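# Flip the bent straw and insert it into the lidded cup

## Task

Lift the bent steel straw out of its holder, where it leans with the bent end downward. Turn it end over end and push its long straight end down through the hole in the cup's screw-on lid. The straight tip must finish inside the bottom half of the cup, and the bent end must stay above the lid. Nothing is fastened to the table. A straw that falls onto the cup's floor still counts as inserted, but dropping it is undesirable. At the end the cup and the holder must both stand upright and nothing may be moving. The robot must not touch the straw, cup or holder from two opposite sides, even lightly. It must not carry more than one fifth of the weight of any of them, and side friction counts toward that. Release everything and pull the hands away when done.

## Robot and tools

Robot: two arms, left_arm and right_arm. Each carries an identical five-finger right hand, so hand axes and numbers mean the same thing on both. Each arm has a wrist force-torque sensor.

Scene frame: origin on the table top midway between the arms. +z is up and +x points out over the table. left_arm sits on the +y side. The names do not refer to image sides. Results report each hand point's position in metres, its orientation as a wxyz quaternion, and its velocities, all in this frame. Reported positions can be slightly wrong, especially at long reach.

Hand point: a spot 0.05 m in front of the palm, where the index pad meets the thumb tip in a pinch. In its own axes, +z runs along the straightened fingers (tips 0.06-0.07 m beyond the point), +y points out of the palm, and +x points across the palm away from the thumb. A wrist bracket on the little-finger side sticks out 0.03 m beyond the point in +y and can collide with objects. Rotating the hand shifts the point slightly.

The 28-number row is used by both execute_actions and move. It is a single flat list covering both arms, every value in [-1, 1]. Order: left_arm dx, dy, dz, rx, ry, rz; left_gripper little, ring, middle, index, thumb_bend, thumb_turn, force_limit, speed; then the same 14 for right_arm/right_gripper. Both arms must always be filled in.

The six arm numbers are an offset, not an absolute pose. It is measured from the hand point's pose in the most recent result that showed it, in the hand point's own axes. Before any such result, and for second or later calls within one reply, it is measured from where the hand is when the action starts. Scale: 1.0 equals 0.6 m of travel or 180 degrees. rx, ry, rz together form one rotation vector. All zeros drives the hand back to that reference pose; it does not mean stay still. Each control step, the command is clipped to within 100 mm and 16 degrees of the measured pose, and position wins over orientation.

Hand numbers are absolute targets. For little, ring, middle and index, +1 is straight and -1 is fully curled. For thumb_bend, +1 is straight and -1 is fully bent. For thumb_turn, +1 puts the thumb beside the palm and -1 puts it opposite the fingers. Pinch: index -0.22, thumb_bend -0.75, thumb_turn -0.57. force_limit maps -1..+1 linearly to about 0..10 N at the fingertip (0..15 N for the thumb motors) and stops closing only. speed maps -1..+1 to near zero..full, where full speed covers a finger's whole range in 0.6 s. Use speed -0.9 or below for a gentle grip. There is no 'no change' value. To keep a hand as it is, resend its last eight numbers; if none has been sent yet, send its hand_measured six, then hand_force_limit and hand_speed. Turn the thumb in before reaching an object. A whole-hand wrap fits objects 0.035-0.08 m wide.

execute_actions {actions, pictures}: actions holds at most one item.
- An empty list returns the current state.
- {rows, steps} runs up to 15 rows. Each row lasts one 1/30 s step and the last row repeats if steps exceeds the row count. Each row is measured from the same reference pose, not from the previous row.
- {steps} alone, up to 300, waits that many steps counted from the last result.

move {target, speed, stop_force}: target is one 28-number row as above. Each hand point travels in a straight line toward its offset pose, and both paths finish together in 0.5-10 s. speed is in m/s, 0.002-0.5, default 0.25; rotation is capped at twice that in rad/s. stop_force (N, 13-80, one value for both arms) ends an arm's path when its wrist sensor feels that much added resistance; that arm then steps back 2 control steps and holds. Keep such moves very slow, and do not rely on stop_force while the hand rotates. Leave stop_force out when pulling away from something you are pressing. The result adds a 'move:' line. Per-arm endings: done, off_target, moving, held, fault, or contact (stopped by stop_force). It also gives the limits involved (paced = the pose was clipped; held = some steps were blocked) and each hand point's remaining distance from its target.

wait {seconds 0-10}: lets the scene run with no new command.
zoom_image {camera, region [x0,y0,x1,y1]}: enlarges part of cam_high, cam_left_wrist or cam_right_wrist. Each image is 504x504 and the region is at most 504x504.
show_instructions: shows the reference images.
finished_scene {scene}: ends the current scene (pass its number) and grades it. It cannot be undone.

Result lines: the per-arm pose and velocities. 'Hand target' is the pose the controller is now heading for. 'pose unreachable' means a clearance check altered or blocked the command, and HELD marks steps that were not sent. Wrist force and Wrist torque are in the end effector's axes; they carry offsets of up to about 5.5 N and noise, and saturate near 100 N. For each hand, hand_measured, hand_stopped_by (moving/target/force/stalled/fault) and hand_load_n list six values in motor order. A grip that has been lost shows up only as loads dropping to near zero. Joint torques are noisy and offset. MOTOR HOT warns from 70 °C; at 85 °C the arm brakes until it cools.

Avoid the following:
- Fast contacts and targets pushed well past a firm surface: the arms are stiff, and 150 N of outside force or a joint overload stops the arm for 10 s.
- Collisions between the two arms.
- Knocking anything off the table or tipping over the cup or holder.
- Dropping or letting go of the straw from high up.
- Leaving anything still in motion at the end.

Loose objects may occasionally be nudged by outside disturbances.

Each tool is called after ">>>" as name([rows], argument=value, ...), one row to a line, values as JSON.

Reference images:

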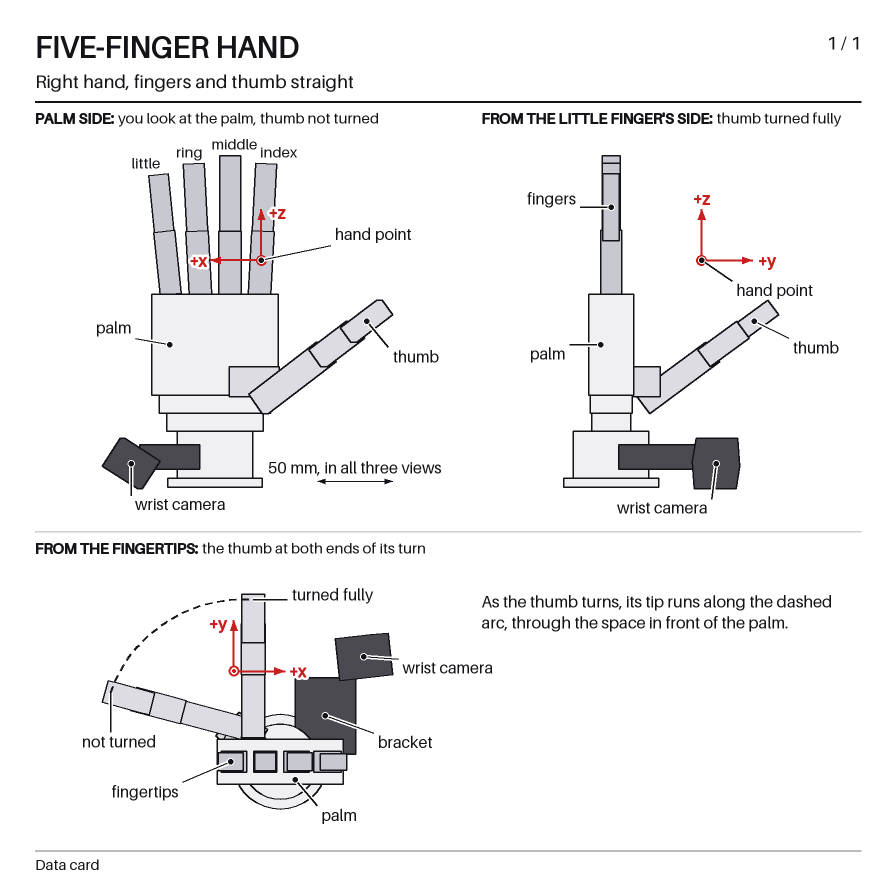

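## Session

>>> execute_actions(actions=[])

Scene clock: 0.00 s of 5600.00 s.
left_arm: end_effector_position=(-0.1067, +1.2290, +0.5758) hand_measured=(+1.000, +1.000, +1.000, +1.000, +1.000, +1.000) hand_load_n=(+0.0, +0.0, +0.0, +0.0, +0.0, +0.0) hand_stopped_by=(target, target, target, target, target, target) hand_force_limit=0.00 hand_speed=-0.80 end_effector_quat_wxyz=(+0.074, +0.706, -0.704, -0.011) end_effector_velocity=(+0.000, +0.000, -0.000) end_effector_angular_velocity=(-0.000, -0.000, -0.000) | right_arm: end_effector_position=(+0.0662, -1.0373, +0.5852) hand_measured=(+1.000, +1.000, +1.000, +1.000, +1.000, +1.000) hand_load_n=(+0.0, +0.0, +0.0, +0.0, +0.0, +0.0) hand_stopped_by=(target, target, target, target, target, target) hand_force_limit=0.00 hand_speed=-0.80 end_effector_quat_wxyz=(+0.020, +0.725, +0.688, +0.008) end_effector_velocity=(-0.000, -0.000, -0.001) end_effector_angular_velocity=(+0.002, -0.000, -0.001)
Joint positions: left_arm=[ 1.33  -1.463  1.409  1.751  1.491 -1.94 ] | right_arm=[-1.706 -1.518  1.416  1.663  1.529 -1.712]
Joint velocities: left_arm=[-0.     0.     0.    -0.001  0.    -0.   ] | right_arm=[ 0.     0.001  0.002 -0.001  0.     0.001]
Joint torques (N m, as the arm reports them, + toward a larger angle): no reading
Motor temperatures (°C, as the motors report them): left_arm=[24 23 24 26 28 30] | right_arm=[20 23 23 32 31 28]
Wrist force (N, on the end effector, along its own x y z axes, offset not removed): no reading
Wrist torque (N m, same axes, about the end effector's origin, offset not removed): no reading
Hand target (left_arm): -0.107, +1.229, +0.576; +0.074, +0.706, -0.704, -0.011
Hand target (right_arm): +0.066, -1.037, +0.585; +0.020, +0.725, +0.688, +0.008

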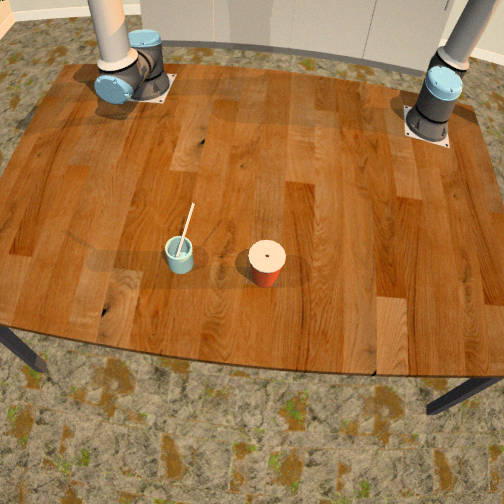

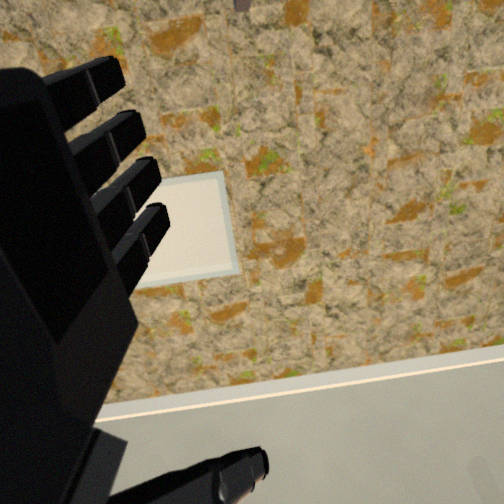

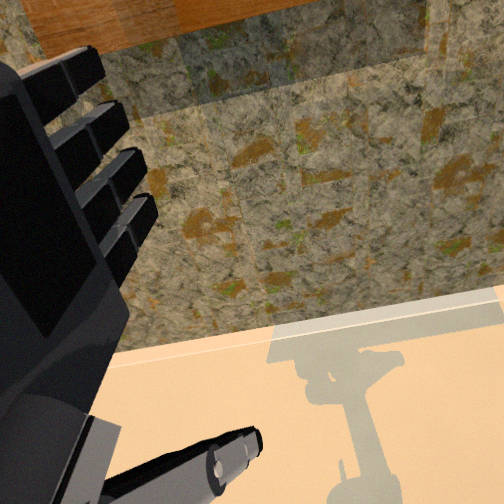

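>>> zoom_image(camera="cam_high", region=[140, 190, 300, 300])

Region (140, 190, 300, 300) of cam_high's 504x504 image, scaled by 3.150, with more detail than that image has; it fills the top 346 rows of this view, and the rest is white.

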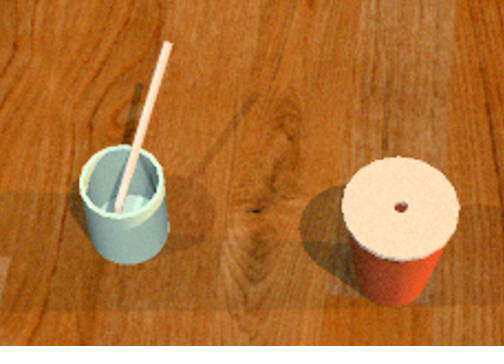

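>>> move(target=[0,0,0,0,0,0,1,1,1,1,1,1,0,-0.8, 0.5,0.667,0.167,0,0,0,1,1,1,1,-0.75,-0.57,0,0], speed=0.4)

>>> move(target=[0,0,0,0,0,0,1,1,1,1,1,1,0,-0.8, 0.73,0.087,0.452,-0.137,0.485,0.158,1,1,1,1,-0.75,-0.57,0,0], speed=0.4)

Scene clock: 28.20 s of 5600.00 s.
left_arm: end_effector_position=(-0.1067, +1.2290, +0.5758) hand_measured=(+1.000, +1.000, +1.000, +1.000, +1.000, +1.000) hand_load_n=(+0.0, +0.0, +0.0, +0.0, +0.0, +0.0) hand_stopped_by=(target, target, target, target, target, target) hand_force_limit=0.00 hand_speed=-0.80 end_effector_quat_wxyz=(+0.074, +0.706, -0.704, -0.011) end_effector_velocity=(+0.000, +0.000, +0.000) end_effector_angular_velocity=(+0.000, +0.000, -0.000) | right_arm: end_effector_position=(+0.4844, -0.7611, +0.4963) hand_measured=(+1.000, +1.000, +1.000, +1.000, -0.750, -0.570) hand_load_n=(+0.0, +0.0, +0.0, +0.0, +0.0, +0.0) hand_stopped_by=(target, target, target, target, target, target) hand_force_limit=0.00 hand_speed=0.00 end_effector_quat_wxyz=(+0.019, +0.725, +0.688, +0.008) end_effector_velocity=(+0.002, +0.001, -0.000) end_effector_angular_velocity=(-0.000, +0.001, -0.001)
Joint positions: left_arm=[ 1.33  -1.463  1.409  1.751  1.491 -1.94 ] | right_arm=[-0.699 -1.461  1.504  1.488  1.557 -0.705]
Joint velocities: left_arm=[-0. -0.  0. -0. -0.  0.] | right_arm=[ 0.005  0.003 -0.003  0.001  0.001  0.006]
Joint torques (N m, as the arm reports them, + toward a larger angle): left_arm=[  4.53 -43.86 -40.79   4.36  -0.91  -0.42] | right_arm=[  2.75 -37.58 -46.02   8.13   2.49   3.1 ]
Motor temperatures (°C, as the motors report them): left_arm=[24 23 24 26 28 30] | right_arm=[20 23 23 32 31 28]
Wrist force (N, on the end effector, along its own x y z axes, offset not removed): left_arm=[2.5 -0.8 -1.9] | right_arm=[-3.6 -2.7 1.5]
Wrist torque (N m, same axes, about the end effector's origin, offset not removed): left_arm=[-0.15 -0.35 0.03] | right_arm=[-0.67 0.60 -0.22]
Hand target (left_arm): -0.107, +1.229, +0.576; +0.074, +0.706, -0.704, -0.011
Hand target (right_arm): +0.485, -0.761, +0.496; +0.019, +0.725, +0.688, +0.008
Off the commanded pose (left_arm): 0.000 m, 0 deg.
Off the commanded pose (right_arm): 0.001 m, 0 deg.
After step 90, 23.13 s passed at rest.
move: done
camera_calibration (this result's frames):
cam_left_wrist: T_world_to_cam=[[-0.988773, 0.126019, 0.0802944, -0.301287], [0.148336, 0.892586, 0.425778, -1.32357], [-0.0180135, 0.432908, -0.901258, 0.116818], [0, 0, 0, 1]] pos_world=[-0.0994671, 1.1688, 0.693022]
cam_right_wrist: T_world_to_cam=[[0.978772, -0.201941, 0.0350022, -0.642918], [-0.186414, -0.806182, 0.561535, -0.80216], [-0.085179, -0.556139, -0.826712, 0.156751], [0, 0, 0, 1]] pos_world=[0.493089, -0.689343, 0.602532]

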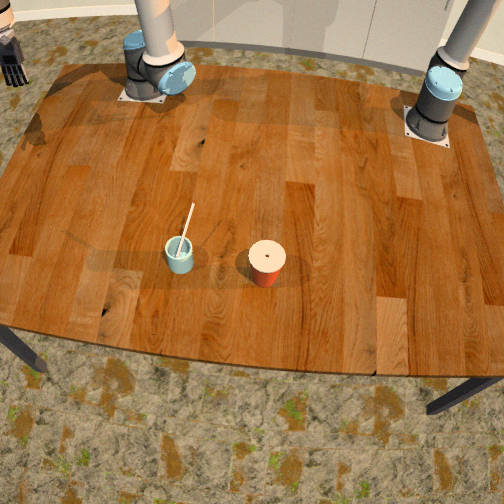

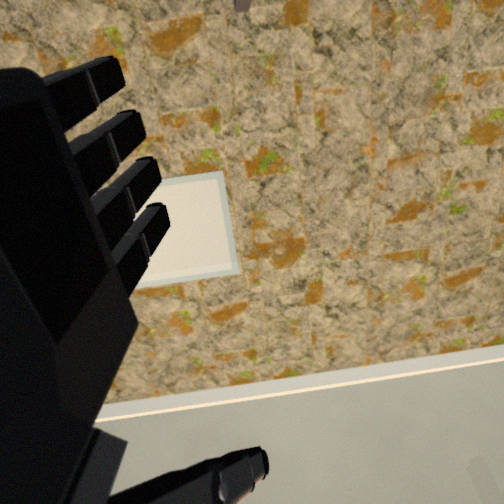

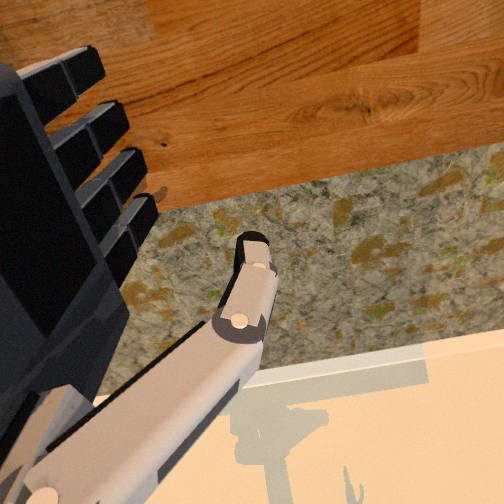

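Scene clock: 31.03 s of 5600.00 s.
left_arm: end_effector_position=(-0.1067, +1.2290, +0.5758) hand_measured=(+1.000, +1.000, +1.000, +1.000, +1.000, +1.000) hand_load_n=(+0.0, +0.0, +0.0, +0.0, +0.0, +0.0) hand_stopped_by=(target, target, target, target, target, target) hand_force_limit=0.00 hand_speed=-0.80 end_effector_quat_wxyz=(+0.074, +0.706, -0.704, -0.011) end_effector_velocity=(-0.000, -0.001, -0.000) end_effector_angular_velocity=(-0.000, +0.000, +0.001) | right_arm: end_effector_position=(+0.5702, -0.3334, +0.2208) hand_measured=(+1.000, +1.000, +1.000, +1.000, -0.750, -0.570) hand_load_n=(+0.0, +0.0, +0.0, +0.0, +0.0, +0.0) hand_stopped_by=(target, target, target, target, target, target) hand_force_limit=0.00 hand_speed=0.00 end_effector_quat_wxyz=(-0.371, +0.596, +0.358, +0.616) end_effector_velocity=(+0.002, +0.002, -0.002) end_effector_angular_velocity=(+0.028, -0.010, -0.012)
Joint positions: left_arm=[ 1.33  -1.463  1.409  1.751  1.491 -1.94 ] | right_arm=[-0.42  -1.076  2.161  0.721 -0.035 -0.235]
Joint velocities: left_arm=[ 0.001 -0.001  0.001 -0.     0.    -0.   ] | right_arm=[ 0.005  0.064  0.022  0.185 -0.033 -0.267]
Joint torques (N m, as the arm reports them, + toward a larger angle): left_arm=[  4.81 -44.17 -40.11   4.17  -1.05  -0.82] | right_arm=[  5.12 -45.36 -11.26   8.49  -4.58  -4.66]
Motor temperatures (°C, as the motors report them): left_arm=[24 23 25 26 28 30] | right_arm=[20 23 23 32 31 28]
Wrist force (N, on the end effector, along its own x y z axes, offset not removed): left_arm=[4.5 -1.1 -2.2] | right_arm=[-0.1 0.5 2.5]
Wrist torque (N m, same axes, about the end effector's origin, offset not removed): left_arm=[-0.41 -0.76 0.07] | right_arm=[-0.14 0.07 0.14]
Hand target (left_arm): -0.107, +1.229, +0.576; +0.074, +0.706, -0.704, -0.011
Hand target (right_arm): +0.570, -0.333, +0.221; -0.371, +0.595, +0.357, +0.618
Off the commanded pose (left_arm): 0.000 m, 0 deg.
Off the commanded pose (right_arm): 0.002 m, 9 deg.
move: off_target (right_arm)
camera_calibration (this result's frames):
cam_left_wrist: T_world_to_cam=[[-0.988773, 0.126019, 0.0802945, -0.301287], [0.148336, 0.892586, 0.425778, -1.32357], [-0.0180137, 0.432908, -0.901258, 0.116818], [0, 0, 0, 1]] pos_world=[-0.0994672, 1.1688, 0.693022]
cam_right_wrist: T_world_to_cam=[[0.878474, -0.453594, -0.150121, -0.616733], [-0.354275, -0.407573, -0.841649, 0.251791], [0.320582, 0.792551, -0.51874, 0.324435], [0, 0, 0, 1]] pos_world=[0.52698, -0.434255, 0.287633]

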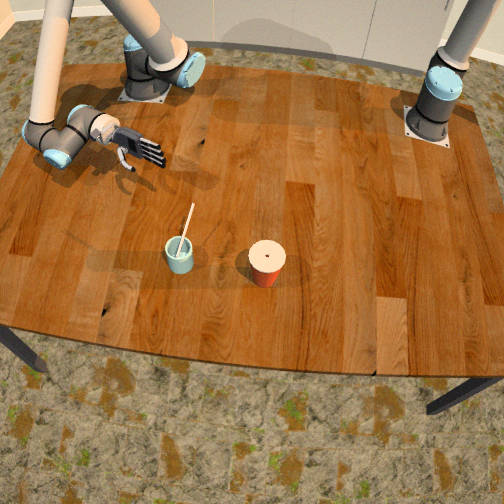

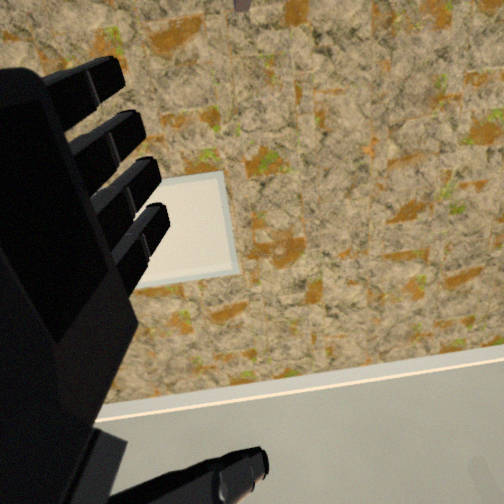

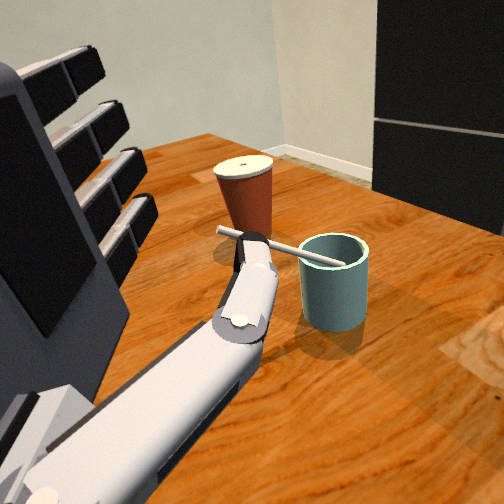

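>>> move(target=[0,0,0,0,0,0,1,1,1,1,1,1,0,-0.8, 0.07,0.116,0.205,-0.181,-0.441,0.564,1,1,1,1,-0.75,-0.57,0,0], speed=0.4)

Scene clock: 48.87 s of 5600.00 s.
left_arm: end_effector_position=(-0.1067, +1.2290, +0.5758) hand_measured=(+1.000, +1.000, +1.000, +1.000, +1.000, +1.000) hand_load_n=(+0.0, +0.0, +0.0, +0.0, +0.0, +0.0) hand_stopped_by=(target, target, target, target, target, target) hand_force_limit=0.00 hand_speed=-0.80 end_effector_quat_wxyz=(+0.074, +0.706, -0.704, -0.011) end_effector_velocity=(+0.001, +0.000, +0.000) end_effector_angular_velocity=(-0.001, +0.000, -0.001) | right_arm: end_effector_position=(+0.6883, -0.2588, +0.2675) hand_measured=(+1.000, +1.000, +1.000, +1.000, -0.750, -0.570) hand_load_n=(+0.0, +0.0, +0.0, +0.0, +0.0, +0.0) hand_stopped_by=(target, target, target, target, target, target) hand_force_limit=0.00 hand_speed=0.00 end_effector_quat_wxyz=(-0.250, +0.909, -0.209, -0.259) end_effector_velocity=(+0.000, +0.000, +0.001) end_effector_angular_velocity=(-0.003, +0.013, -0.001)
Joint positions: left_arm=[ 1.33  -1.463  1.409  1.751  1.491 -1.94 ] | right_arm=[ 0.004 -0.696  0.982  1.776  0.999  1.821]
Joint velocities: left_arm=[-0.001  0.001 -0.001  0.001 -0.     0.   ] | right_arm=[ 0.001  0.005 -0.006  0.012  0.002  0.004]
Joint torques (N m, as the arm reports them, + toward a larger angle): left_arm=[  4.92 -44.53 -40.77   4.26  -1.21  -0.75] | right_arm=[  8.83 -94.2  -45.14   8.6    2.1    2.42]
Motor temperatures (°C, as the motors report them): left_arm=[24 23 25 26 28 30] | right_arm=[20 23 23 32 31 28]
Wrist force (N, on the end effector, along its own x y z axes, offset not removed): left_arm=[-1.7 -2.5 -0.1] | right_arm=[-1.7 0.1 -1.5]
Wrist torque (N m, same axes, about the end effector's origin, offset not removed): left_arm=[-0.58 -0.03 -0.36] | right_arm=[0.07 0.46 -0.17]
Hand target (left_arm): -0.107, +1.229, +0.576; +0.074, +0.706, -0.704, -0.011
Hand target (right_arm): +0.688, -0.259, +0.267; -0.249, +0.909, -0.209, -0.259
Off the commanded pose (left_arm): 0.000 m, 0 deg.
Off the commanded pose (right_arm): 0.001 m, 0 deg.
After step 90, 11.30 s passed at rest.
move: done; limits=paced
camera_calibration (this result's frames):
cam_right_wrist: T_world_to_cam=[[-0.622943, -0.737731, -0.260184, 0.309684], [-0.376379, -0.00891553, 0.926423, 0.00880438], [-0.68577, 0.675036, -0.272112, 0.847985], [0, 0, 0, 1]] pos_world=[0.777752, -0.343879, 0.303166]

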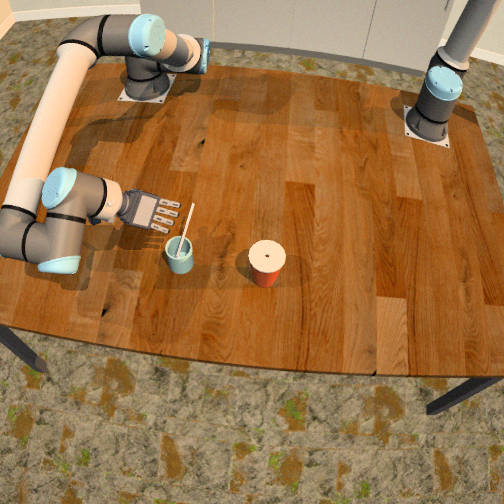

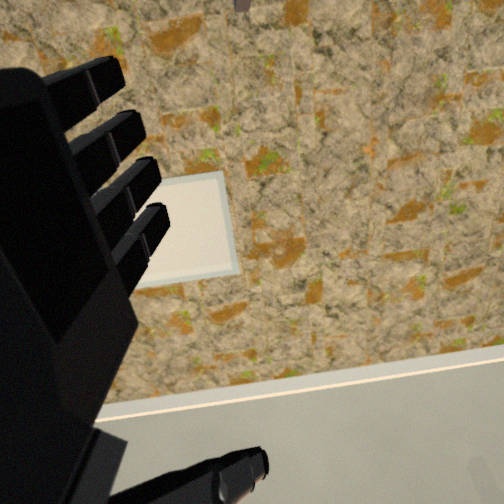

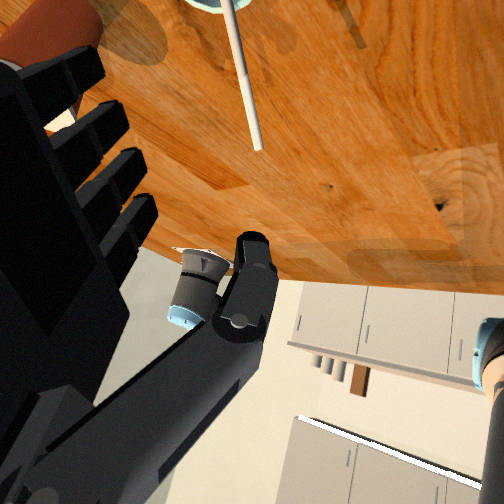

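>>> move(target=[0,0,0,0,0,0,1,1,1,1,1,1,0,-0.8, 0.032,0.002,0.228,0,0,0,1,1,1,1,-0.75,-0.57,0,0], speed=0.2)

Scene clock: 53.03 s of 5600.00 s.
left_arm: end_effector_position=(-0.1067, +1.2290, +0.5758) hand_measured=(+1.000, +1.000, +1.000, +1.000, +1.000, +1.000) hand_load_n=(+0.0, +0.0, +0.0, +0.0, +0.0, +0.0) hand_stopped_by=(target, target, target, target, target, target) hand_force_limit=0.00 hand_speed=-0.80 end_effector_quat_wxyz=(+0.074, +0.706, -0.704, -0.011) end_effector_velocity=(-0.000, +0.001, -0.001) end_effector_angular_velocity=(-0.001, +0.001, +0.001) | right_arm: end_effector_position=(+0.6528, -0.1879, +0.1548) hand_measured=(+1.000, +1.000, +1.000, +1.000, -0.750, -0.570) hand_load_n=(+0.0, +0.0, +0.0, +0.0, +0.0, +0.0) hand_stopped_by=(target, target, target, target, target, target) hand_force_limit=0.00 hand_speed=0.00 end_effector_quat_wxyz=(-0.250, +0.909, -0.209, -0.259) end_effector_velocity=(-0.001, +0.001, -0.003) end_effector_angular_velocity=(+0.000, +0.001, -0.000)
Joint positions: left_arm=[ 1.33  -1.463  1.409  1.751  1.491 -1.94 ] | right_arm=[ 0.082 -0.658  1.113  1.56   0.964  1.904]
Joint velocities: left_arm=[ 0.001  0.002  0.    -0.001 -0.     0.   ] | right_arm=[ 0.001  0.002  0.002 -0.005 -0.001  0.002]
Joint torques (N m, as the arm reports them, + toward a larger angle): left_arm=[  3.9  -43.26 -40.26   4.27  -1.37  -0.43] | right_arm=[  6.39 -91.91 -29.43   0.25  -4.     2.61]
Motor temperatures (°C, as the motors report them): left_arm=[24 23 25 26 28 30] | right_arm=[20 23 23 32 31 28]
Wrist force (N, on the end effector, along its own x y z axes, offset not removed): left_arm=[-4.0 0.8 -3.3] | right_arm=[-2.4 -4.6 2.9]
Wrist torque (N m, same axes, about the end effector's origin, offset not removed): left_arm=[0.01 0.67 -0.51] | right_arm=[-1.01 0.27 -0.49]
Hand target (left_arm): -0.107, +1.229, +0.576; +0.074, +0.706, -0.704, -0.011
Hand target (right_arm): +0.653, -0.188, +0.155; -0.250, +0.909, -0.209, -0.259
Off the commanded pose (left_arm): 0.000 m, 0 deg.
Off the commanded pose (right_arm): 0.000 m, 0 deg.
move: done
camera_calibration (this result's frames):
cam_left_wrist: T_world_to_cam=[[-0.988773, 0.126019, 0.0802945, -0.301287], [0.148336, 0.892586, 0.425778, -1.32357], [-0.0180137, 0.432908, -0.901258, 0.116818], [0, 0, 0, 1]] pos_world=[-0.0994672, 1.1688, 0.693022]
cam_right_wrist: T_world_to_cam=[[-0.622927, -0.737769, -0.260114, 0.310583], [-0.37635, -0.00886551, 0.926435, 0.100489], [-0.685801, 0.674995, -0.272136, 0.745144], [0, 0, 0, 1]] pos_world=[0.74231, -0.272939, 0.190471]

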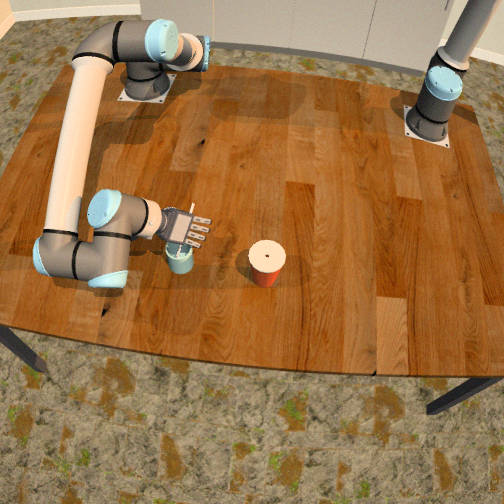

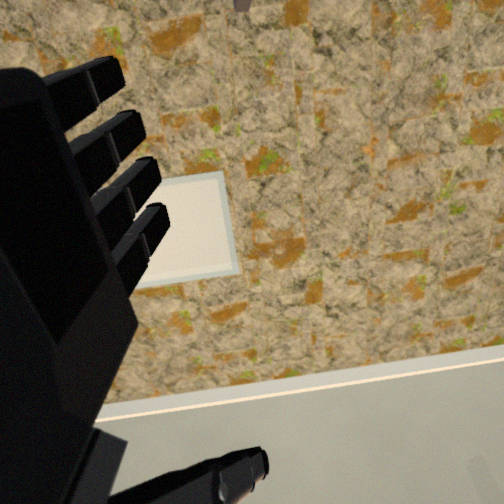

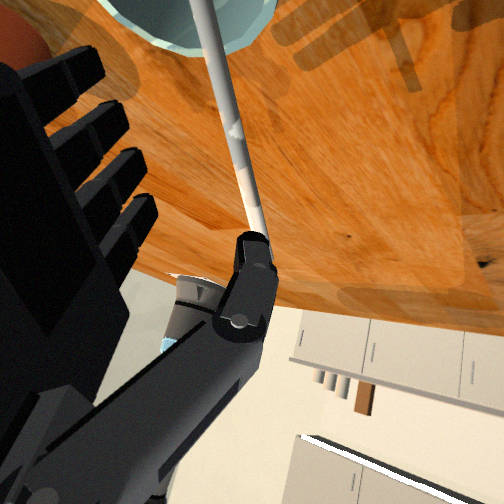

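>>> move(target=[0,0,0,0,0,0,1,1,1,1,1,1,0,-0.8, 0,-0.003,0.05,0,0,0,1,1,1,0.3,-0.75,-0.57,0,-0.5], speed=0.04)

Scene clock: 56.77 s of 5600.00 s.
left_arm: end_effector_position=(-0.1067, +1.2290, +0.5758) hand_measured=(+1.000, +1.000, +1.000, +1.000, +1.000, +1.000) hand_load_n=(+0.0, +0.0, +0.0, +0.0, +0.0, +0.0) hand_stopped_by=(target, target, target, target, target, target) hand_force_limit=0.00 hand_speed=-0.80 end_effector_quat_wxyz=(+0.074, +0.706, -0.704, -0.011) end_effector_velocity=(-0.000, +0.000, +0.000) end_effector_angular_velocity=(-0.000, +0.000, +0.000) | right_arm: end_effector_position=(+0.6429, -0.1698, +0.1333) hand_measured=(+1.000, +1.000, +1.000, +0.300, -0.750, -0.570) hand_load_n=(+0.0, +0.0, +0.0, +0.0, +0.0, +0.0) hand_stopped_by=(target, target, target, target, target, target) hand_force_limit=0.00 hand_speed=-0.50 end_effector_quat_wxyz=(-0.250, +0.909, -0.209, -0.259) end_effector_velocity=(-0.001, +0.001, -0.003) end_effector_angular_velocity=(-0.001, +0.003, -0.001)
Joint positions: left_arm=[ 1.33  -1.463  1.409  1.751  1.491 -1.94 ] | right_arm=[ 0.103 -0.65   1.136  1.516  0.955  1.927]
Joint velocities: left_arm=[ 0.     0.    -0.001  0.    -0.     0.   ] | right_arm=[ 0.001  0.002  0.002 -0.003 -0.     0.003]
Joint torques (N m, as the arm reports them, + toward a larger angle): left_arm=[  3.03 -43.99 -40.74   4.19  -1.13  -0.39] | right_arm=[  9.88 -91.42 -27.83   0.39  -4.14   3.37]
Motor temperatures (°C, as the motors report them): left_arm=[24 23 25 26 28 30] | right_arm=[20 23 23 32 31 28]
Wrist force (N, on the end effector, along its own x y z axes, offset not removed): left_arm=[-1.1 -2.8 -4.4] | right_arm=[-4.2 -4.2 0.9]
Wrist torque (N m, same axes, about the end effector's origin, offset not removed): left_arm=[-0.14 0.03 -0.43] | right_arm=[-0.57 0.71 -0.28]
Hand target (left_arm): -0.107, +1.229, +0.576; +0.074, +0.706, -0.704, -0.011
Hand target (right_arm): +0.643, -0.170, +0.133; -0.250, +0.909, -0.209, -0.259
Off the commanded pose (left_arm): 0.000 m, 0 deg.
Off the commanded pose (right_arm): 0.000 m, 0 deg.
move: done
camera_calibration (this result's frames):
cam_right_wrist: T_world_to_cam=[[-0.622921, -0.73778, -0.260097, 0.312173], [-0.376342, -0.00885346, 0.926438, 0.11679], [-0.68581, 0.674984, -0.272143, 0.720256], [0, 0, 0, 1]] pos_world=[0.732371, -0.254812, 0.169009]

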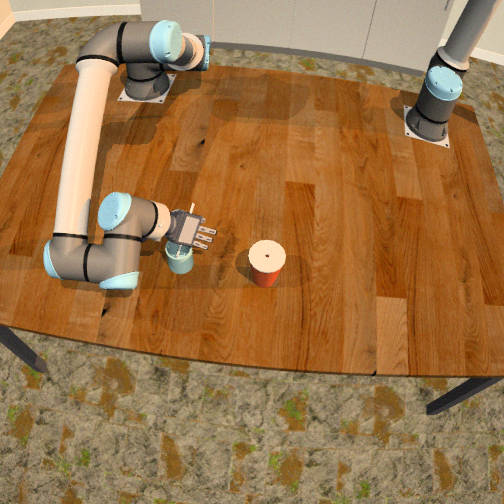

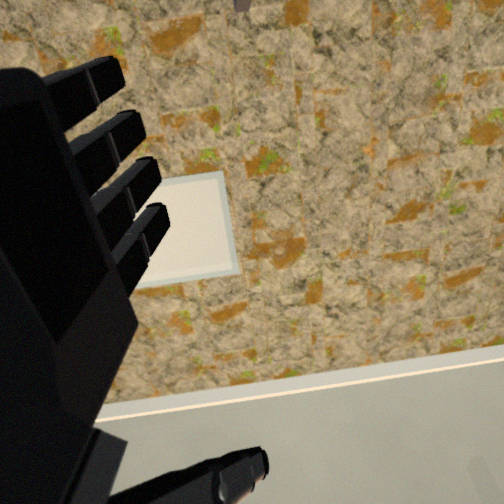

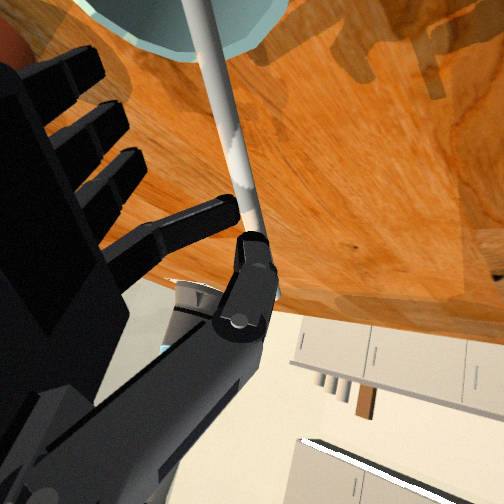

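>>> move(target=[0,0,0,0,0,0,1,1,1,1,1,1,0,-0.8, 0,0,0.005,0,0,0,1,1,1,-0.4,-0.75,-0.57,0.2,-0.85], speed=0.02)

Scene clock: 60.90 s of 5600.00 s.
left_arm: end_effector_position=(-0.1067, +1.2290, +0.5758) hand_measured=(+1.000, +1.000, +1.000, +1.000, +1.000, +1.000) hand_load_n=(+0.0, +0.0, +0.0, +0.0, +0.0, +0.0) hand_stopped_by=(target, target, target, target, target, target) hand_force_limit=0.00 hand_speed=-0.80 end_effector_quat_wxyz=(+0.074, +0.706, -0.704, -0.011) end_effector_velocity=(+0.000, +0.000, -0.001) end_effector_angular_velocity=(-0.002, +0.001, -0.001) | right_arm: end_effector_position=(+0.6418, -0.1681, +0.1311) hand_measured=(+1.000, +1.000, +1.000, -0.130, -0.750, -0.570) hand_load_n=(+0.0, +0.0, +0.0, +6.0, +1.0, -0.5) hand_stopped_by=(target, target, target, force, target, target) hand_force_limit=0.20 hand_speed=-0.85 end_effector_quat_wxyz=(-0.250, +0.909, -0.209, -0.259) end_effector_velocity=(-0.000, -0.000, +0.001) end_effector_angular_velocity=(+0.000, +0.000, -0.000)
Joint positions: left_arm=[ 1.33  -1.463  1.409  1.751  1.491 -1.94 ] | right_arm=[ 0.105 -0.649  1.139  1.511  0.954  1.93 ]
Joint velocities: left_arm=[-0.001  0.001  0.     0.001 -0.001  0.   ] | right_arm=[-0.    -0.001  0.     0.    -0.     0.   ]
Joint torques (N m, as the arm reports them, + toward a larger angle): left_arm=[  4.3  -45.51 -41.11   4.35  -1.11  -0.52] | right_arm=[  6.84 -90.8  -28.07   0.37  -4.13   2.85]
Motor temperatures (°C, as the motors report them): left_arm=[24 23 25 26 28 30] | right_arm=[20 23 23 32 31 28]
Wrist force (N, on the end effector, along its own x y z axes, offset not removed): left_arm=[-0.9 -4.4 -5.1] | right_arm=[-3.5 1.7 0.7]
Wrist torque (N m, same axes, about the end effector's origin, offset not removed): left_arm=[-0.63 0.24 -0.42] | right_arm=[0.30 0.64 0.00]
Hand target (left_arm): -0.107, +1.229, +0.576; +0.074, +0.706, -0.704, -0.011
Hand target (right_arm): +0.642, -0.168, +0.131; -0.250, +0.909, -0.209, -0.259
Off the commanded pose (left_arm): 0.000 m, 0 deg.
Off the commanded pose (right_arm): 0.000 m, 0 deg.
move: done
camera_calibration (this result's frames):
cam_left_wrist: T_world_to_cam=[[-0.988773, 0.126019, 0.0802945, -0.301287], [0.148336, 0.892586, 0.425778, -1.32357], [-0.0180137, 0.432908, -0.901258, 0.116818], [0, 0, 0, 1]] pos_world=[-0.0994672, 1.1688, 0.693022]
cam_right_wrist: T_world_to_cam=[[-0.622921, -0.73778, -0.260096, 0.312156], [-0.376343, -0.00885177, 0.926438, 0.118457], [-0.68581, 0.674983, -0.272144, 0.717762], [0, 0, 0, 1]] pos_world=[0.731277, -0.253126, 0.166782]

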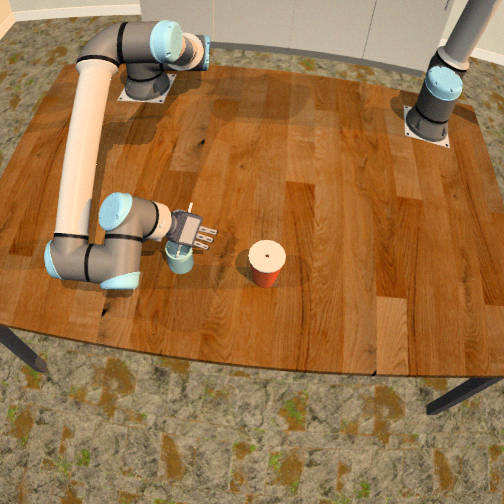

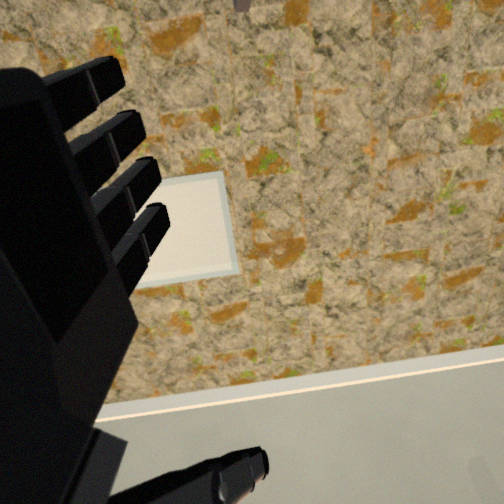

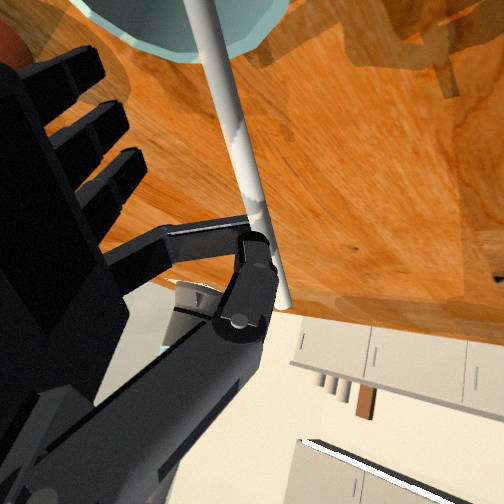

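>>> move(target=[0,0,0,0,0,0,1,1,1,1,1,1,0,-0.8, 0,0.01,0,0,0,0,1,1,1,0.1,-0.75,-0.57,0.2,-0.6], speed=0.008)

>>> move(target=[0,0,0,0,0,0,1,1,1,1,1,1,0,-0.8, 0,0,0,0,0,0,1,1,1,-0.4,-0.75,-0.57,0.4,-0.85], speed=0.02)

Scene clock: 63.77 s of 5600.00 s.
left_arm: end_effector_position=(-0.1067, +1.2290, +0.5758) hand_measured=(+1.000, +1.000, +1.000, +1.000, +1.000, +1.000) hand_load_n=(+0.0, +0.0, +0.0, +0.0, +0.0, +0.0) hand_stopped_by=(target, target, target, target, target, target) hand_force_limit=0.00 hand_speed=-0.80 end_effector_quat_wxyz=(+0.074, +0.706, -0.704, -0.011) end_effector_velocity=(-0.000, +0.000, -0.000) end_effector_angular_velocity=(-0.001, -0.000, +0.000) | right_arm: end_effector_position=(+0.6389, -0.1726, +0.1291) hand_measured=(+1.000, +1.000, +1.000, +0.100, -0.750, -0.570) hand_load_n=(+0.0, +0.0, +0.0, +0.0, +0.0, +0.5) hand_stopped_by=(target, target, target, target, target, target) hand_force_limit=0.20 hand_speed=-0.60 end_effector_quat_wxyz=(-0.250, +0.909, -0.209, -0.259) end_effector_velocity=(-0.001, -0.001, -0.001) end_effector_angular_velocity=(+0.000, +0.001, +0.001)
Joint positions: left_arm=[ 1.33  -1.463  1.409  1.751  1.491 -1.94 ] | right_arm=[ 0.1   -0.654  1.153  1.505  0.956  1.924]
Joint velocities: left_arm=[ 0.     0.001 -0.     0.     0.     0.   ] | right_arm=[-0.001  0.001  0.003 -0.001  0.001 -0.003]
Joint torques (N m, as the arm reports them, + toward a larger angle): left_arm=[  2.76 -43.66 -40.3    4.16  -1.12  -0.44] | right_arm=[  -9.02 -109.05  -27.44   -0.01    1.9    -3.85]
Motor temperatures (°C, as the motors report them): left_arm=[24 23 25 26 28 30] | right_arm=[20 23 23 32 31 28]
Wrist force (N, on the end effector, along its own x y z axes, offset not removed): left_arm=[-0.2 -6.6 -1.6] | right_arm=[-2.4 -2.7 -2.2]
Wrist torque (N m, same axes, about the end effector's origin, offset not removed): left_arm=[-1.20 0.09 -0.47] | right_arm=[-0.38 0.29 -0.21]
Hand target (left_arm): -0.107, +1.229, +0.576; +0.074, +0.706, -0.704, -0.011
Hand target (right_arm): +0.639, -0.173, +0.129; -0.250, +0.909, -0.209, -0.259
Off the commanded pose (left_arm): 0.000 m, 0 deg.
Off the commanded pose (right_arm): 0.000 m, 0 deg.
move: done
camera_calibration (this result's frames):
cam_left_wrist: T_world_to_cam=[[-0.988773, 0.126019, 0.0802945, -0.301287], [0.148335, 0.892586, 0.425778, -1.32357], [-0.0180137, 0.432908, -0.901258, 0.116818], [0, 0, 0, 1]] pos_world=[-0.0994672, 1.1688, 0.693022]
cam_right_wrist: T_world_to_cam=[[-0.622922, -0.73778, -0.260094, 0.306438], [-0.376337, -0.00885522, 0.926441, 0.119165], [-0.685813, 0.674983, -0.272138, 0.718271], [0, 0, 0, 1]] pos_world=[0.728333, -0.257681, 0.164772]

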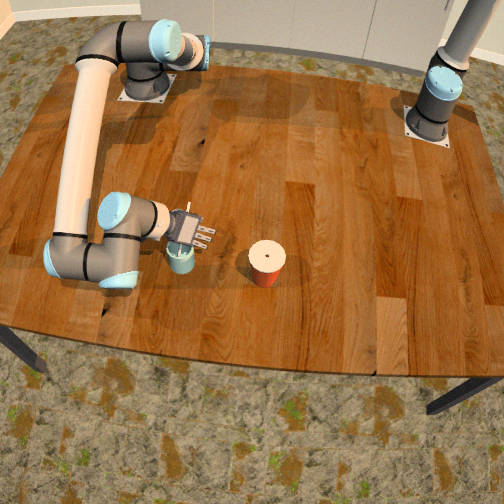

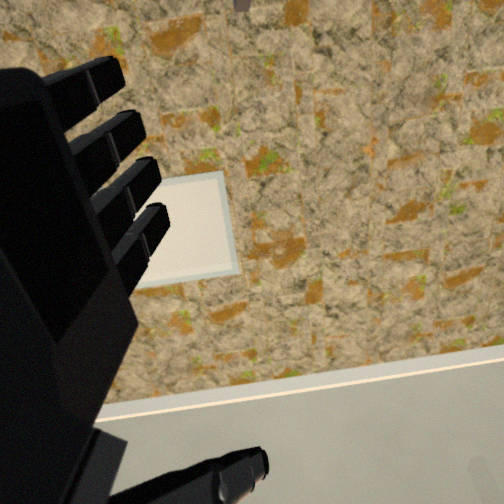

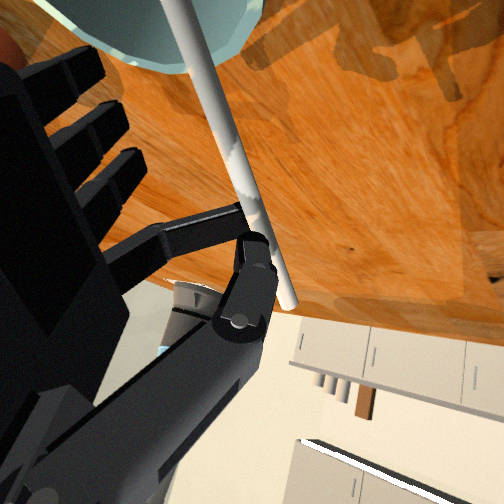

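Scene clock: 65.00 s of 5600.00 s.
left_arm: end_effector_position=(-0.1067, +1.2290, +0.5758) hand_measured=(+1.000, +1.000, +1.000, +1.000, +1.000, +1.000) hand_load_n=(+0.0, +0.0, +0.0, +0.0, +0.0, +0.0) hand_stopped_by=(target, target, target, target, target, target) hand_force_limit=0.00 hand_speed=-0.80 end_effector_quat_wxyz=(+0.074, +0.706, -0.704, -0.011) end_effector_velocity=(-0.000, +0.000, -0.000) end_effector_angular_velocity=(+0.001, +0.000, -0.000) | right_arm: end_effector_position=(+0.6389, -0.1726, +0.1291) hand_measured=(+1.000, +1.000, +1.000, -0.138, -0.750, -0.570) hand_load_n=(+0.0, +0.0, +0.0, +8.0, +1.5, +0.0) hand_stopped_by=(target, target, target, force, target, target) hand_force_limit=0.40 hand_speed=-0.85 end_effector_quat_wxyz=(-0.250, +0.909, -0.209, -0.258) end_effector_velocity=(-0.000, +0.001, +0.001) end_effector_angular_velocity=(+0.001, -0.000, +0.000)
Joint positions: left_arm=[ 1.33  -1.463  1.409  1.751  1.491 -1.94 ] | right_arm=[ 0.1   -0.654  1.153  1.505  0.956  1.924]
Joint velocities: left_arm=[-0.    -0.    -0.    -0.001 -0.001  0.   ] | right_arm=[ 0.001 -0.001  0.001  0.    -0.001 -0.   ]
Joint torques (N m, as the arm reports them, + toward a larger angle): left_arm=[  4.   -43.89 -40.65   4.06  -1.08  -0.62] | right_arm=[  7.42 -88.39 -40.62   6.51   0.27   3.21]
Motor temperatures (°C, as the motors report them): left_arm=[24 23 25 26 28 30] | right_arm=[20 23 23 32 31 28]
Wrist force (N, on the end effector, along its own x y z axes, offset not removed): left_arm=[-5.1 -0.1 -2.2] | right_arm=[-0.1 -0.8 1.4]
Wrist torque (N m, same axes, about the end effector's origin, offset not removed): left_arm=[-0.06 0.72 -0.62] | right_arm=[-0.10 0.03 0.13]
Hand target (left_arm): -0.107, +1.229, +0.576; +0.074, +0.706, -0.704, -0.011
Hand target (right_arm): +0.639, -0.173, +0.129; -0.250, +0.909, -0.209, -0.259
Off the commanded pose (left_arm): 0.000 m, 0 deg.
Off the commanded pose (right_arm): 0.000 m, 0 deg.
move: done
camera_calibration (this result's frames):
cam_left_wrist: T_world_to_cam=[[-0.988773, 0.126019, 0.0802944, -0.301286], [0.148336, 0.892586, 0.425778, -1.32357], [-0.0180136, 0.432908, -0.901258, 0.116818], [0, 0, 0, 1]] pos_world=[-0.0994671, 1.1688, 0.693022]
cam_right_wrist: T_world_to_cam=[[-0.622882, -0.737794, -0.260151, 0.306423], [-0.376432, -0.00885252, 0.926402, 0.119227], [-0.685797, 0.674968, -0.272215, 0.718282], [0, 0, 0, 1]] pos_world=[0.728341, -0.257685, 0.164792]

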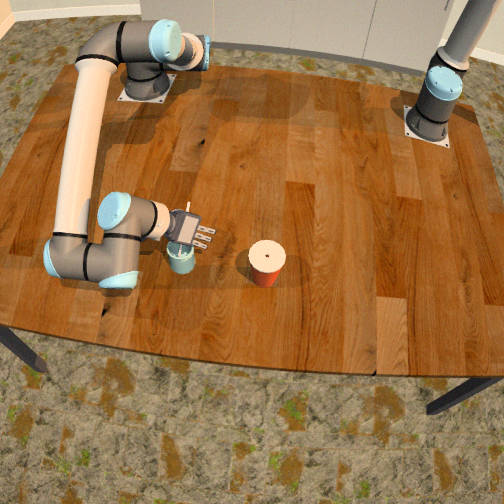

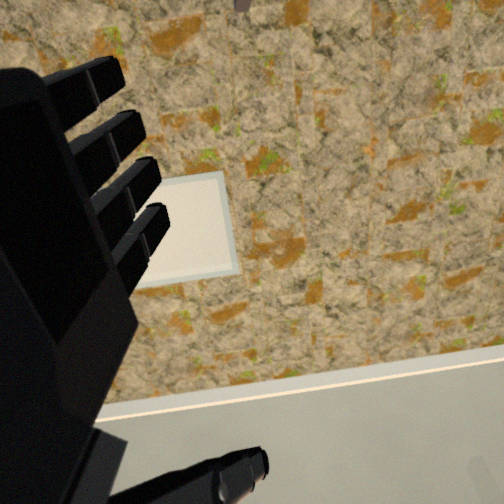

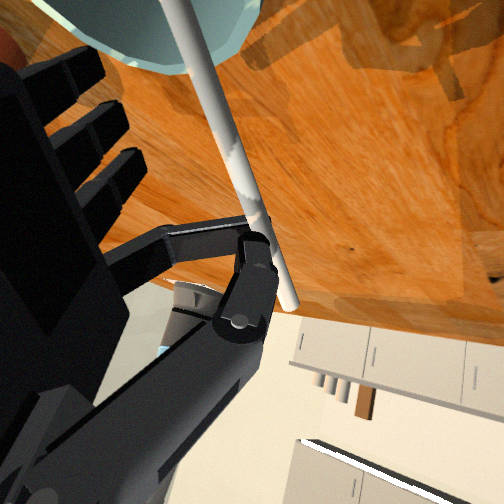

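>>> move(target=[0,0,0,0,0,0,1,1,1,1,1,1,0,-0.8, -0.108,-0.05,-0.117,0,0,0,1,1,1,-0.4,-0.75,-0.57,0.4,-0.85], speed=0.06)

>>> zoom_image(camera="cam_high", region=[110, 150, 290, 300])

Scene clock: 69.23 s of 5600.00 s.
left_arm: end_effector_position=(-0.1067, +1.2290, +0.5758) hand_measured=(+1.000, +1.000, +1.000, +1.000, +1.000, +1.000) hand_load_n=(+0.0, +0.0, +0.0, +0.0, +0.0, +0.0) hand_stopped_by=(target, target, target, target, target, target) hand_force_limit=0.00 hand_speed=-0.80 end_effector_quat_wxyz=(+0.074, +0.706, -0.704, -0.011) end_effector_velocity=(-0.000, +0.000, -0.000) end_effector_angular_velocity=(+0.001, -0.000, +0.000) | right_arm: end_effector_position=(+0.6292, -0.1722, +0.2285) hand_measured=(+1.000, +1.000, +1.000, -0.138, -0.750, -0.570) hand_load_n=(+0.0, +0.0, +0.0, +7.5, +1.0, -1.5) hand_stopped_by=(target, target, target, force, target, target) hand_force_limit=0.40 hand_speed=-0.85 end_effector_quat_wxyz=(-0.250, +0.909, -0.209, -0.258) end_effector_velocity=(-0.000, +0.000, +0.002) end_effector_angular_velocity=(+0.001, -0.000, -0.000)
Joint positions: left_arm=[ 1.33  -1.463  1.409  1.751  1.491 -1.94 ] | right_arm=[ 0.101 -0.746  1.135  1.614  0.956  1.925]
Joint velocities: left_arm=[ 0.    -0.     0.001 -0.001 -0.     0.   ] | right_arm=[ 0.    -0.002 -0.001  0.003 -0.001 -0.   ]
Joint torques (N m, as the arm reports them, + toward a larger angle): left_arm=[  3.   -44.96 -40.44   3.98  -1.16  -0.43] | right_arm=[   6.34 -107.64  -43.33    8.61   -4.01    2.95]
Motor temperatures (°C, as the motors report them): left_arm=[24 23 25 26 28 30] | right_arm=[20 23 23 32 31 28]
Wrist force (N, on the end effector, along its own x y z axes, offset not removed): left_arm=[5.0 3.2 -2.6] | right_arm=[-2.5 0.8 1.2]
Wrist torque (N m, same axes, about the end effector's origin, offset not removed): left_arm=[0.52 -1.01 0.13] | right_arm=[0.19 0.44 0.01]
Hand target (left_arm): -0.107, +1.229, +0.576; +0.074, +0.706, -0.704, -0.011
Hand target (right_arm): +0.629, -0.172, +0.229; -0.250, +0.909, -0.209, -0.258
Off the commanded pose (left_arm): 0.000 m, 0 deg.
Off the commanded pose (right_arm): 0.000 m, 0 deg.
move: done
camera_calibration (this result's frames):
cam_right_wrist: T_world_to_cam=[[-0.622892, -0.737788, -0.260144, 0.326615], [-0.376425, -0.00884613, 0.926405, 0.0235313], [-0.685791, 0.674975, -0.272212, 0.738394], [0, 0, 0, 1]] pos_world=[0.718688, -0.257217, 0.264167]

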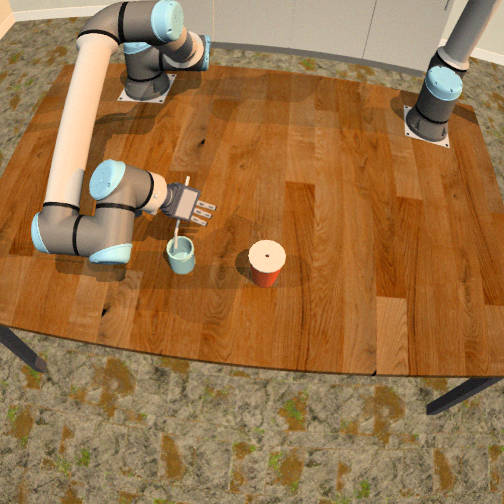

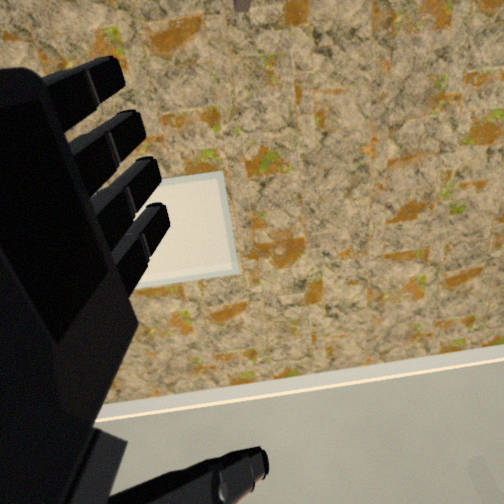

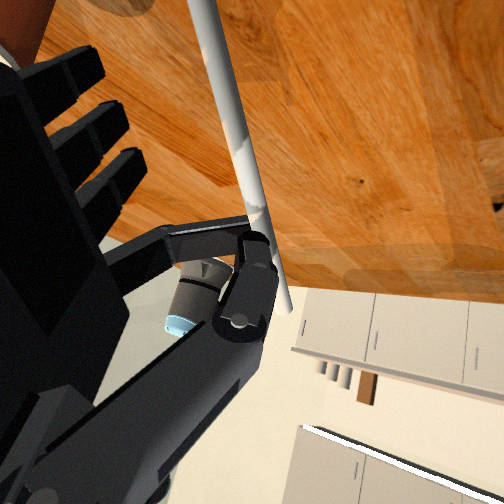

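Region (110, 150, 290, 300) of cam_high's 504x504 image, scaled by 2.800, with more detail than that image has.

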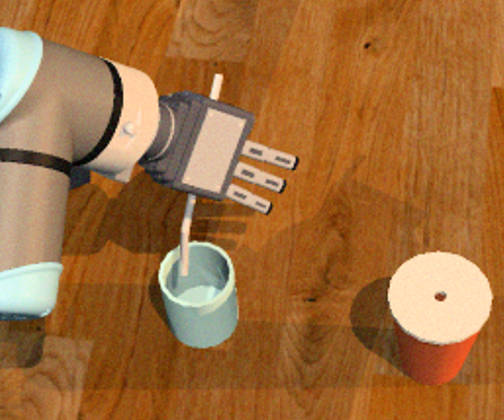

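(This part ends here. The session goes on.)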